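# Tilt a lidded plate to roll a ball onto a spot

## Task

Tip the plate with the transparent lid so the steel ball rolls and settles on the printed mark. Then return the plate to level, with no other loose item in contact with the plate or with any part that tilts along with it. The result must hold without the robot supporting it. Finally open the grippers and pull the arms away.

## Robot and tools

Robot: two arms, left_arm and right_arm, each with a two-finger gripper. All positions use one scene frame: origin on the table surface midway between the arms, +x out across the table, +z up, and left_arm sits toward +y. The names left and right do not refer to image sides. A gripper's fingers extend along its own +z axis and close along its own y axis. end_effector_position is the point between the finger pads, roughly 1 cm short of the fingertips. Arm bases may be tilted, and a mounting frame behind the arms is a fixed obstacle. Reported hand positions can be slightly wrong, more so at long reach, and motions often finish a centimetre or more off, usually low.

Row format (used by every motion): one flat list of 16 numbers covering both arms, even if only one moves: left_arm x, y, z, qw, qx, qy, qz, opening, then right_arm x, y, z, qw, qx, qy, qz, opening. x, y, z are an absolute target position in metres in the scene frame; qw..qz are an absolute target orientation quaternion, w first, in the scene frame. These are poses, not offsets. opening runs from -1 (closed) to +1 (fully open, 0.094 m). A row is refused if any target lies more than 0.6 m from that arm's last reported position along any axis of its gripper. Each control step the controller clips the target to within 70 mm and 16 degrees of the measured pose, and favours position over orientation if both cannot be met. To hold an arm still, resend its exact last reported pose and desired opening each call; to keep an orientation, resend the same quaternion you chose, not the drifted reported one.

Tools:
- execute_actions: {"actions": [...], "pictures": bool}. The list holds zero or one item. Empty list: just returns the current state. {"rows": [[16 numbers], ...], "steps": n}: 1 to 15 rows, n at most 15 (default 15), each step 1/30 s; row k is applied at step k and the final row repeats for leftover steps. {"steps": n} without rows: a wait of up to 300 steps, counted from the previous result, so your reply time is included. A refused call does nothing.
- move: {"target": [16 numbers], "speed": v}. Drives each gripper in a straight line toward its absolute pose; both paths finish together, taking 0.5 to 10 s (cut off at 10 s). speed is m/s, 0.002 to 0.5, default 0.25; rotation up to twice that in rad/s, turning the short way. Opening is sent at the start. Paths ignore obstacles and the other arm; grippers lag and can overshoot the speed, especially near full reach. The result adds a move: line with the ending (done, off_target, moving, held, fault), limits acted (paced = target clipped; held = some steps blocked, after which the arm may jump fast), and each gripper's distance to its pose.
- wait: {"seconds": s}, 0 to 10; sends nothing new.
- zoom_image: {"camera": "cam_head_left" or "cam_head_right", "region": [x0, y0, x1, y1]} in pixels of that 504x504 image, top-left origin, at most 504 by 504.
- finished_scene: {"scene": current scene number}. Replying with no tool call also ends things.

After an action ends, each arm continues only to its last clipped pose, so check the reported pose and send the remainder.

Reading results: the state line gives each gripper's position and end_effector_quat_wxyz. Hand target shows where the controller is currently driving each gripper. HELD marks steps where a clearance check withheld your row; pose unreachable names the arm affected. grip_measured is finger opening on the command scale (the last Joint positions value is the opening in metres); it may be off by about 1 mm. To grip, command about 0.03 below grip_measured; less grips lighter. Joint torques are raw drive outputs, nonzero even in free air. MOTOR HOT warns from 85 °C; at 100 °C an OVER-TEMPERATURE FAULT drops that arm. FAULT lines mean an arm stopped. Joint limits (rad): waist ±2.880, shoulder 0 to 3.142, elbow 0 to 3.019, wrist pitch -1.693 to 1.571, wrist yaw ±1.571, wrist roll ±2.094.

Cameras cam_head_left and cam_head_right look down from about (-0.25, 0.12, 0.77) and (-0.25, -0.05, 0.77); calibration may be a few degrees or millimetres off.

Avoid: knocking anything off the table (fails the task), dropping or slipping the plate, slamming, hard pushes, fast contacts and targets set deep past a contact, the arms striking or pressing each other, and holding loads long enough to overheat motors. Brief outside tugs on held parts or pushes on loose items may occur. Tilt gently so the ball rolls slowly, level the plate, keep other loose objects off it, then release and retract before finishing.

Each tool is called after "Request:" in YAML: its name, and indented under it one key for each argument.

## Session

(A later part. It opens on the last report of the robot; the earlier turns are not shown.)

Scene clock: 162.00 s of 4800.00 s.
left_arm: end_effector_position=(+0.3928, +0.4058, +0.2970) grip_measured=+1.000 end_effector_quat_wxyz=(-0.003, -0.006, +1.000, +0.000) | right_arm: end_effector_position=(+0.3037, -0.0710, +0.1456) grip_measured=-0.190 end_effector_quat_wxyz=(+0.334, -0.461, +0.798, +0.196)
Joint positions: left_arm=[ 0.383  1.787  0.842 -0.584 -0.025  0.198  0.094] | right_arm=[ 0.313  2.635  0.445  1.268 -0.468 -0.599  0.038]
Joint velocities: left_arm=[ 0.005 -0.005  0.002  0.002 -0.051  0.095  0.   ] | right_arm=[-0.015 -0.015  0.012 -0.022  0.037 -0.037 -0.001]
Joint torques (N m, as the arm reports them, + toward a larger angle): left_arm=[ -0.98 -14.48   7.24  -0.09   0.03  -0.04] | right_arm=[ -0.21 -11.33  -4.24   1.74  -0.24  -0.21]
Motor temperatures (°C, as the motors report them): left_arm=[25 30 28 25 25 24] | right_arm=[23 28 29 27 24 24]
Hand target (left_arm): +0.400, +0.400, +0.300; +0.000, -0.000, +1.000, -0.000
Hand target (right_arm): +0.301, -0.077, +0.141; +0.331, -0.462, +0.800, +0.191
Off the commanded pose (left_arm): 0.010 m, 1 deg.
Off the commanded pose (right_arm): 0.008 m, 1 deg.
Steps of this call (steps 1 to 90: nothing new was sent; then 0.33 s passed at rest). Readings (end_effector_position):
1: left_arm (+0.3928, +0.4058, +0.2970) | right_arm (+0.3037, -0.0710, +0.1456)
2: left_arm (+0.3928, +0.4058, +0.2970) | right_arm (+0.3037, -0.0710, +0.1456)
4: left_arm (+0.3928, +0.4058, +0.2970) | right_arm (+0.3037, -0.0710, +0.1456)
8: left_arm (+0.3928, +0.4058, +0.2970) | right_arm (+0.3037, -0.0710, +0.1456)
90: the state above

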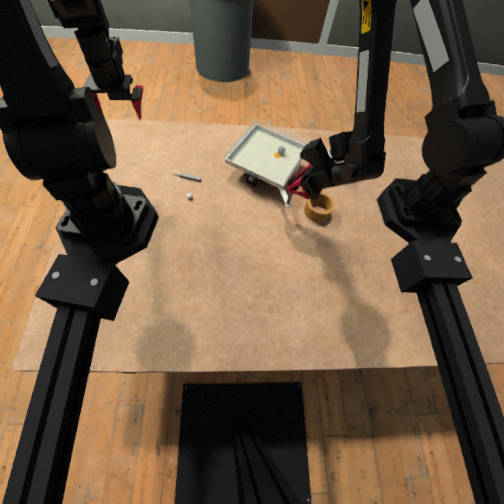

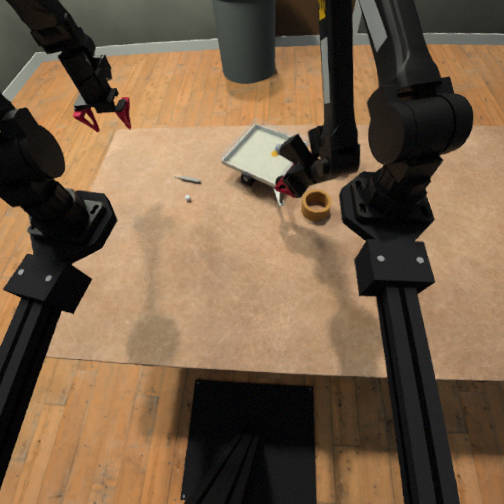

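Request:
execute_actions:
  actions:
    - {"rows":[[0.4,0.4,0.3,0,0,1,0,1,0.303,-0.065,0.146,0.331,-0.462,0.8,0.191,-0.22]],"steps":15}
  pictures: false

Request:
execute_actions:
  actions:
    - {"rows":[[0.4,0.4,0.3,0,0,1,0,1,0.301,-0.077,0.141,0.331,-0.462,0.8,0.191,-0.22]],"steps":15}
  pictures: false

Request:
execute_actions:
  actions:
    - {"rows":[[0.4,0.4,0.3,0,0,1,0,1,0.3037,-0.072,0.1456,0.334,-0.461,0.798,0.196,-0.22]],"steps":15}
  pictures: false

Request:
execute_actions:
  actions:
    - {"steps":60}

Request:
zoom_image:
  camera: "cam_head_left"
  region: [200,100,340,230]

Scene clock: 165.07 s of 4800.00 s.
left_arm: end_effector_position=(+0.3928, +0.4058, +0.2970) grip_measured=+1.000 end_effector_quat_wxyz=(-0.003, -0.006, +1.000, +0.000) | right_arm: end_effector_position=(+0.3033, -0.0698, +0.1438) grip_measured=-0.190 end_effector_quat_wxyz=(+0.331, -0.463, +0.801, +0.187)
Joint positions: left_arm=[ 0.383  1.787  0.842 -0.584 -0.025  0.198  0.094] | right_arm=[ 0.333  2.635  0.445  1.268 -0.436 -0.59   0.038]
Joint velocities: left_arm=[-0.015 -0.005 -0.012 -0.002 -0.066 -0.037  0.   ] | right_arm=[-0.005 -0.005  0.007 -0.012 -0.007 -0.037  0.   ]
Joint torques (N m, as the arm reports them, + toward a larger angle): left_arm=[ -0.21 -13.96   7.16   0.05   0.05  -0.06] | right_arm=[  2.44 -13.25  -4.27   1.6   -0.32   0.22]
Motor temperatures (°C, as the motors report them): left_arm=[25 30 28 25 25 24] | right_arm=[23 28 29 27 24 24]
Hand target (left_arm): +0.400, +0.400, +0.300; +0.000, -0.000, +1.000, -0.000
Hand target (right_arm): +0.303, -0.065, +0.146; +0.331, -0.462, +0.800, +0.191
Off the commanded pose (left_arm): 0.010 m, 1 deg.
Off the commanded pose (right_arm): 0.005 m, 1 deg.
Steps of this call (steps 1 to 77: nothing new was sent; steps 78 to 92: all 15 steps of this action). Readings (end_effector_position):
78: left_arm (+0.3928, +0.4058, +0.2970) | right_arm (+0.3040, -0.0713, +0.1452)
79: left_arm (+0.3928, +0.4058, +0.2970) | right_arm (+0.3039, -0.0710, +0.1446)
81: left_arm (+0.3928, +0.4058, +0.2970) | right_arm (+0.3034, -0.0700, +0.1440)
85: left_arm (+0.3928, +0.4058, +0.2970) | right_arm (+0.3033, -0.0698, +0.1438)
92: the state above

Scene clock: 165.57 s of 4800.00 s.
left_arm: end_effector_position=(+0.3928, +0.4058, +0.2970) grip_measured=+1.000 end_effector_quat_wxyz=(-0.003, -0.006, +1.000, +0.000) | right_arm: end_effector_position=(+0.3037, -0.0709, +0.1457) grip_measured=-0.190 end_effector_quat_wxyz=(+0.334, -0.461, +0.798, +0.197)
Joint positions: left_arm=[ 0.383  1.787  0.842 -0.584 -0.025  0.198  0.094] | right_arm=[ 0.313  2.635  0.445  1.268 -0.468 -0.599  0.038]
Joint velocities: left_arm=[-0.015 -0.005 -0.007 -0.022  0.022 -0.022  0.   ] | right_arm=[-0.024 -0.005 -0.022 -0.007 -0.11  -0.11   0.001]
Joint torques (N m, as the arm reports them, + toward a larger angle): left_arm=[ -0.63 -14.52   7.06  -0.31   0.01  -0.05] | right_arm=[ -0.26 -11.3   -4.24   1.73  -0.24  -0.21]
Motor temperatures (°C, as the motors report them): left_arm=[25 30 28 25 25 24] | right_arm=[23 28 29 27 24 24]
Hand target (left_arm): +0.400, +0.400, +0.300; +0.000, -0.000, +1.000, -0.000
Hand target (right_arm): +0.301, -0.077, +0.141; +0.331, -0.462, +0.800, +0.191
Off the commanded pose (left_arm): 0.010 m, 1 deg.
Off the commanded pose (right_arm): 0.008 m, 1 deg.
Steps of this call (steps 1 to 15: all 15 steps of this action). Readings (end_effector_position):
1: left_arm (+0.3928, +0.4058, +0.2970) | right_arm (+0.3030, -0.0695, +0.1442)
2: left_arm (+0.3928, +0.4058, +0.2970) | right_arm (+0.3031, -0.0697, +0.1448)
4: left_arm (+0.3928, +0.4058, +0.2970) | right_arm (+0.3037, -0.0708, +0.1454)
8: left_arm (+0.3928, +0.4058, +0.2970) | right_arm (+0.3037, -0.0709, +0.1457)
15: the state above

Scene clock: 166.07 s of 4800.00 s.
left_arm: end_effector_position=(+0.3928, +0.4058, +0.2970) grip_measured=+1.000 end_effector_quat_wxyz=(-0.003, -0.006, +1.000, +0.000) | right_arm: end_effector_position=(+0.3037, -0.0709, +0.1457) grip_measured=-0.190 end_effector_quat_wxyz=(+0.334, -0.461, +0.798, +0.197)
Joint positions: left_arm=[ 0.383  1.787  0.842 -0.584 -0.025  0.198  0.094] | right_arm=[ 0.313  2.635  0.445  1.268 -0.469 -0.599  0.038]
Joint velocities: left_arm=[-0.005 -0.015 -0.002 -0.017 -0.007 -0.007  0.   ] | right_arm=[ 0.005 -0.005 -0.002 -0.002 -0.022 -0.022  0.   ]
Joint torques (N m, as the arm reports them, + toward a larger angle): left_arm=[ -0.6  -14.57   7.02  -0.14   0.06  -0.04] | right_arm=[  0.72 -12.68  -4.28   1.56  -0.38  -0.03]
Motor temperatures (°C, as the motors report them): left_arm=[25 30 28 25 25 24] | right_arm=[23 28 29 27 24 24]
Hand target (left_arm): +0.400, +0.400, +0.300; +0.000, -0.000, +1.000, -0.000
Hand target (right_arm): +0.304, -0.072, +0.146; +0.334, -0.461, +0.798, +0.196
Off the commanded pose (left_arm): 0.010 m, 1 deg.
Off the commanded pose (right_arm): 0.001 m, 0 deg.
Steps of this call (steps 1 to 15: all 15 steps of this action). Readings (end_effector_position):
1: left_arm (+0.3928, +0.4058, +0.2970) | right_arm (+0.3037, -0.0709, +0.1457)
2: left_arm (+0.3928, +0.4058, +0.2970) | right_arm (+0.3037, -0.0709, +0.1457)
4: left_arm (+0.3928, +0.4058, +0.2970) | right_arm (+0.3037, -0.0709, +0.1457)
8: left_arm (+0.3928, +0.4058, +0.2970) | right_arm (+0.3037, -0.0709, +0.1457)
15: the state above

Scene clock: 168.07 s of 4800.00 s.
left_arm: end_effector_position=(+0.3928, +0.4058, +0.2970) grip_measured=+1.000 end_effector_quat_wxyz=(-0.003, -0.006, +1.000, +0.000) | right_arm: end_effector_position=(+0.3037, -0.0709, +0.1457) grip_measured=-0.190 end_effector_quat_wxyz=(+0.334, -0.461, +0.798, +0.197)
Joint positions: left_arm=[ 0.383  1.787  0.842 -0.584 -0.025  0.198  0.094] | right_arm=[ 0.313  2.635  0.445  1.268 -0.469 -0.599  0.038]
Joint velocities: left_arm=[-0.015 -0.005 -0.012 -0.012  0.051 -0.051  0.   ] | right_arm=[ 0.005 -0.005  0.007 -0.002 -0.051 -0.081  0.   ]
Joint torques (N m, as the arm reports them, + toward a larger angle): left_arm=[ -1.85 -15.24   7.28   0.1    0.04  -0.08] | right_arm=[  0.76 -12.67  -4.3    1.56  -0.38  -0.03]
Motor temperatures (°C, as the motors report them): left_arm=[25 30 28 25 25 24] | right_arm=[23 28 29 27 24 24]
Hand target (left_arm): +0.400, +0.400, +0.300; +0.000, -0.000, +1.000, -0.000
Hand target (right_arm): +0.304, -0.072, +0.146; +0.334, -0.461, +0.798, +0.196
Off the commanded pose (left_arm): 0.010 m, 1 deg.
Off the commanded pose (right_arm): 0.001 m, 0 deg.
Steps of this call (steps 1 to 60: nothing new was sent). Readings (end_effector_position):
1: left_arm (+0.3928, +0.4058, +0.2970) | right_arm (+0.3037, -0.0709, +0.1457)
2: left_arm (+0.3928, +0.4058, +0.2970) | right_arm (+0.3037, -0.0709, +0.1457)
4: left_arm (+0.3928, +0.4058, +0.2970) | right_arm (+0.3037, -0.0709, +0.1457)
8: left_arm (+0.3928, +0.4058, +0.2970) | right_arm (+0.3037, -0.0709, +0.1457)
60: the state above

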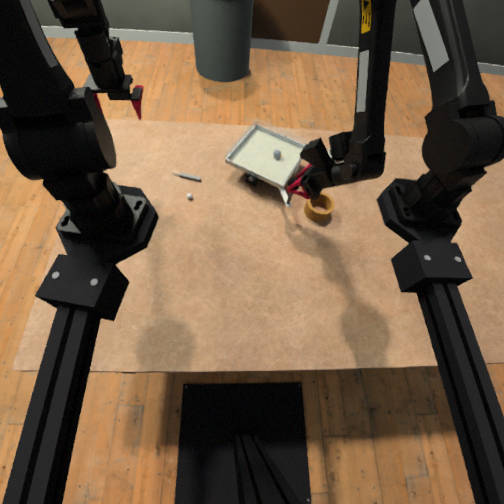

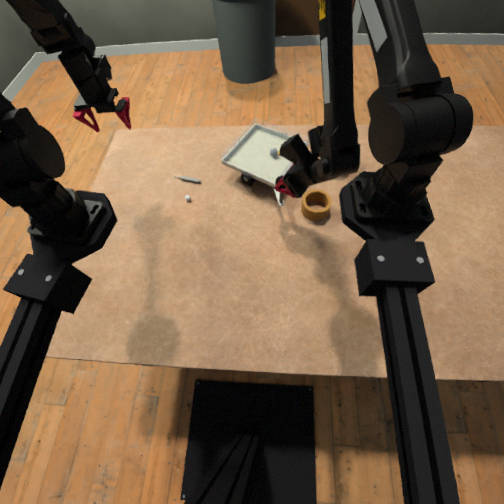

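Region (200, 100, 340, 230) of cam_head_left's 504x504 image, scaled by 3.600, with more detail than that image has; it fills the top 468 rows of this view, and the rest is white.

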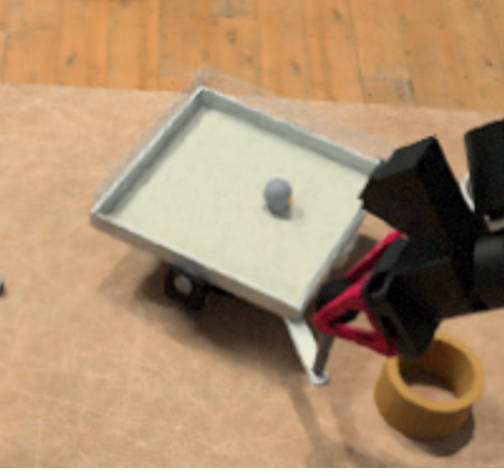

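Request:
execute_actions:
  actions:
    - {"rows":[[0.4,0.4,0.3,0,0,1,0,1,0.3037,-0.072,0.1456,0.334,-0.461,0.798,0.196,0.7]],"steps":15}
  pictures: false

Request:
move:
  target: [0.4,0.4,0.3,0,0,1,0,1,0.29,-0.105,0.205,0.334,-0.461,0.798,0.196,0.7]
  speed: 0.08

Request:
move:
  target: [0.4,0.4,0.3,0,0,1,0,1,0.3,-0.25,0.3,0,0,1,0,1]

Request:
zoom_image:
  camera: "cam_head_left"
  region: [200,100,340,230]

Scene clock: 170.07 s of 4800.00 s.
left_arm: end_effector_position=(+0.3928, +0.4058, +0.2970) grip_measured=+1.000 end_effector_quat_wxyz=(-0.003, -0.006, +1.000, +0.000) | right_arm: end_effector_position=(+0.3036, -0.0708, +0.1457) grip_measured=+0.698 end_effector_quat_wxyz=(+0.334, -0.461, +0.798, +0.197)
Joint positions: left_arm=[ 0.383  1.787  0.842 -0.584 -0.025  0.198  0.094] | right_arm=[ 0.313  2.635  0.445  1.268 -0.469 -0.599  0.08 ]
Joint velocities: left_arm=[-0.005 -0.005  0.007 -0.002 -0.051 -0.037  0.   ] | right_arm=[-0.005 -0.005 -0.007  0.012  0.11  -0.051  0.   ]
Joint torques (N m, as the arm reports them, + toward a larger angle): left_arm=[ -0.99 -13.81   7.13  -0.15   0.04  -0.04] | right_arm=[  0.72 -12.6   -4.4    1.56  -0.39  -0.03]
Motor temperatures (°C, as the motors report them): left_arm=[25 30 28 25 25 24] | right_arm=[23 28 29 27 24 24]
Hand target (left_arm): +0.400, +0.400, +0.300; +0.000, -0.000, +1.000, -0.000
Hand target (right_arm): +0.304, -0.072, +0.146; +0.334, -0.461, +0.798, +0.196
Off the commanded pose (left_arm): 0.010 m, 1 deg.
Off the commanded pose (right_arm): 0.001 m, 0 deg.
Steps of this call (steps 1 to 45: nothing new was sent; steps 46 to 60: all 15 steps of this action). Readings (end_effector_position):
46: left_arm (+0.3928, +0.4058, +0.2970) | right_arm (+0.3036, -0.0708, +0.1457)
47: left_arm (+0.3928, +0.4058, +0.2970) | right_arm (+0.3036, -0.0708, +0.1457)
49: left_arm (+0.3928, +0.4058, +0.2970) | right_arm (+0.3036, -0.0708, +0.1457)
53: left_arm (+0.3928, +0.4058, +0.2970) | right_arm (+0.3036, -0.0708, +0.1457)
60: the state above

Scene clock: 171.53 s of 4800.00 s.
left_arm: end_effector_position=(+0.3928, +0.4058, +0.2970) grip_measured=+1.000 end_effector_quat_wxyz=(-0.003, -0.006, +1.000, +0.000) | right_arm: end_effector_position=(+0.2958, -0.1003, +0.2012) grip_measured=+0.698 end_effector_quat_wxyz=(+0.338, -0.462, +0.796, +0.197)
Joint positions: left_arm=[ 0.383  1.787  0.842 -0.584 -0.025  0.198  0.094] | right_arm=[ 0.191  2.437  0.302  1.167 -0.543 -0.712  0.08 ]
Joint velocities: left_arm=[-0.005 -0.015  0.007  0.002  0.007  0.007  0.   ] | right_arm=[-0.005 -0.015 -0.012 -0.012  0.007 -0.022 -0.002]
Joint torques (N m, as the arm reports them, + toward a larger angle): left_arm=[ -0.94 -14.14   7.08  -0.12   0.03  -0.01] | right_arm=[ -0.06 -12.62  -5.54   1.06  -0.48  -0.1 ]
Motor temperatures (°C, as the motors report them): left_arm=[25 30 28 25 25 24] | right_arm=[23 28 29 27 24 24]
Hand target (left_arm): +0.400, +0.400, +0.300; +0.000, -0.000, +1.000, -0.000
Hand target (right_arm): +0.290, -0.105, +0.205; +0.333, -0.462, +0.798, +0.196
Off the commanded pose (left_arm): 0.010 m, 1 deg.
Off the commanded pose (right_arm): 0.008 m, 0 deg.
move: done

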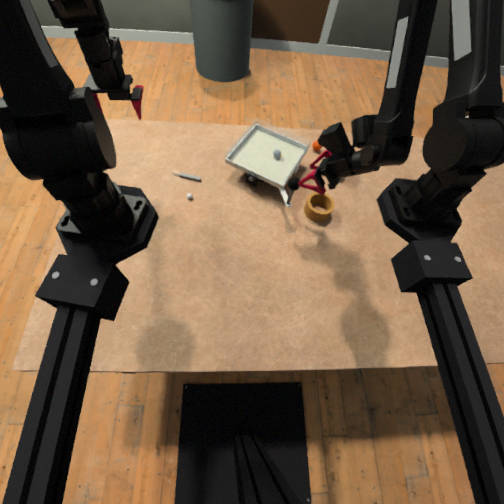

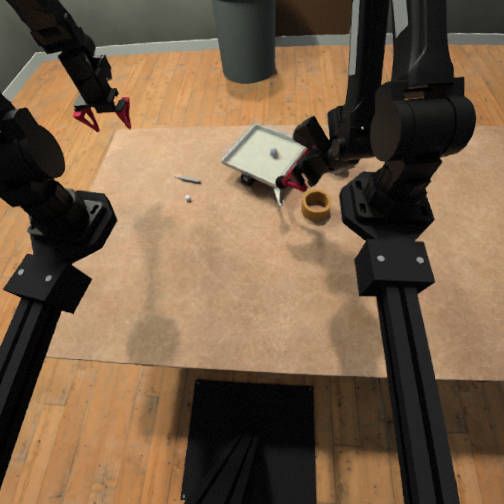

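Scene clock: 174.60 s of 4800.00 s.
left_arm: end_effector_position=(+0.3928, +0.4058, +0.2970) grip_measured=+1.000 end_effector_quat_wxyz=(-0.003, -0.006, +1.000, +0.000) | right_arm: end_effector_position=(+0.2889, -0.2470, +0.2937) grip_measured=+1.000 end_effector_quat_wxyz=(-0.018, -0.020, +1.000, +0.002)
Joint positions: left_arm=[ 0.383  1.787  0.842 -0.584 -0.025  0.198  0.094] | right_arm=[ 0.011  1.56   0.417 -0.43   0.036 -0.031  0.094]
Joint velocities: left_arm=[-0.005 -0.015  0.017 -0.002  0.007  0.007  0.   ] | right_arm=[ 0.015  0.005 -0.007 -0.007 -0.007  0.037  0.   ]
Joint torques (N m, as the arm reports them, + toward a larger angle): left_arm=[ -0.44 -14.46   6.99  -0.17   0.05  -0.04] | right_arm=[ -0.27 -10.25   6.15   0.09   0.07   0.13]
Motor temperatures (°C, as the motors report them): left_arm=[25 30 28 25 25 24] | right_arm=[23 28 29 27 24 24]
Hand target (left_arm): +0.400, +0.400, +0.300; +0.000, -0.000, +1.000, -0.000
Hand target (right_arm): +0.301, -0.251, +0.300; -0.006, -0.006, +1.000, +0.001
Off the commanded pose (left_arm): 0.010 m, 1 deg.
Off the commanded pose (right_arm): 0.013 m, 3 deg.
move: off_target (right_arm)

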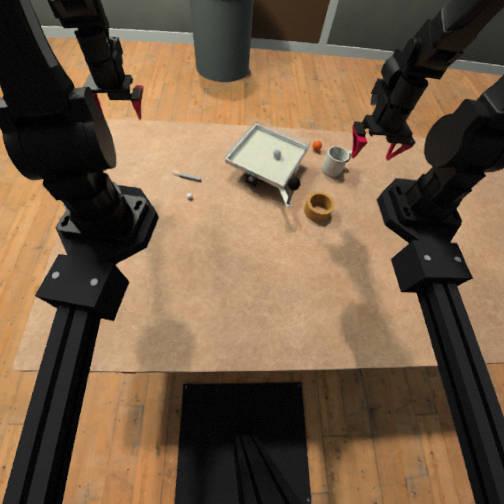

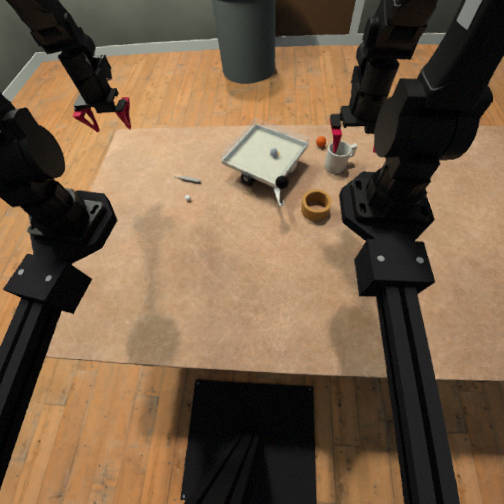

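Region (200, 100, 340, 230) of cam_head_left's 504x504 image, scaled by 3.600, with more detail than that image has; it fills the top 468 rows of this view, and the rest is white.

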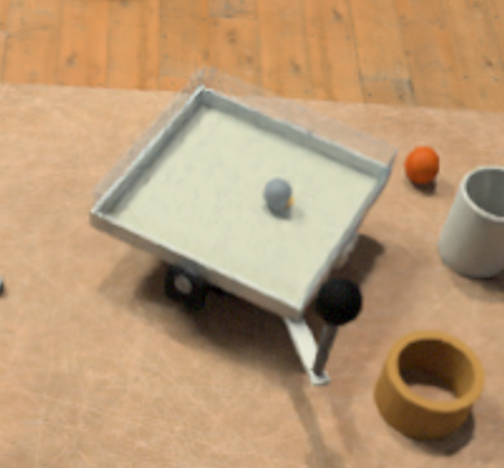

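Request:
finished_scene:
  scene: 2

The scene is finished: the task was done.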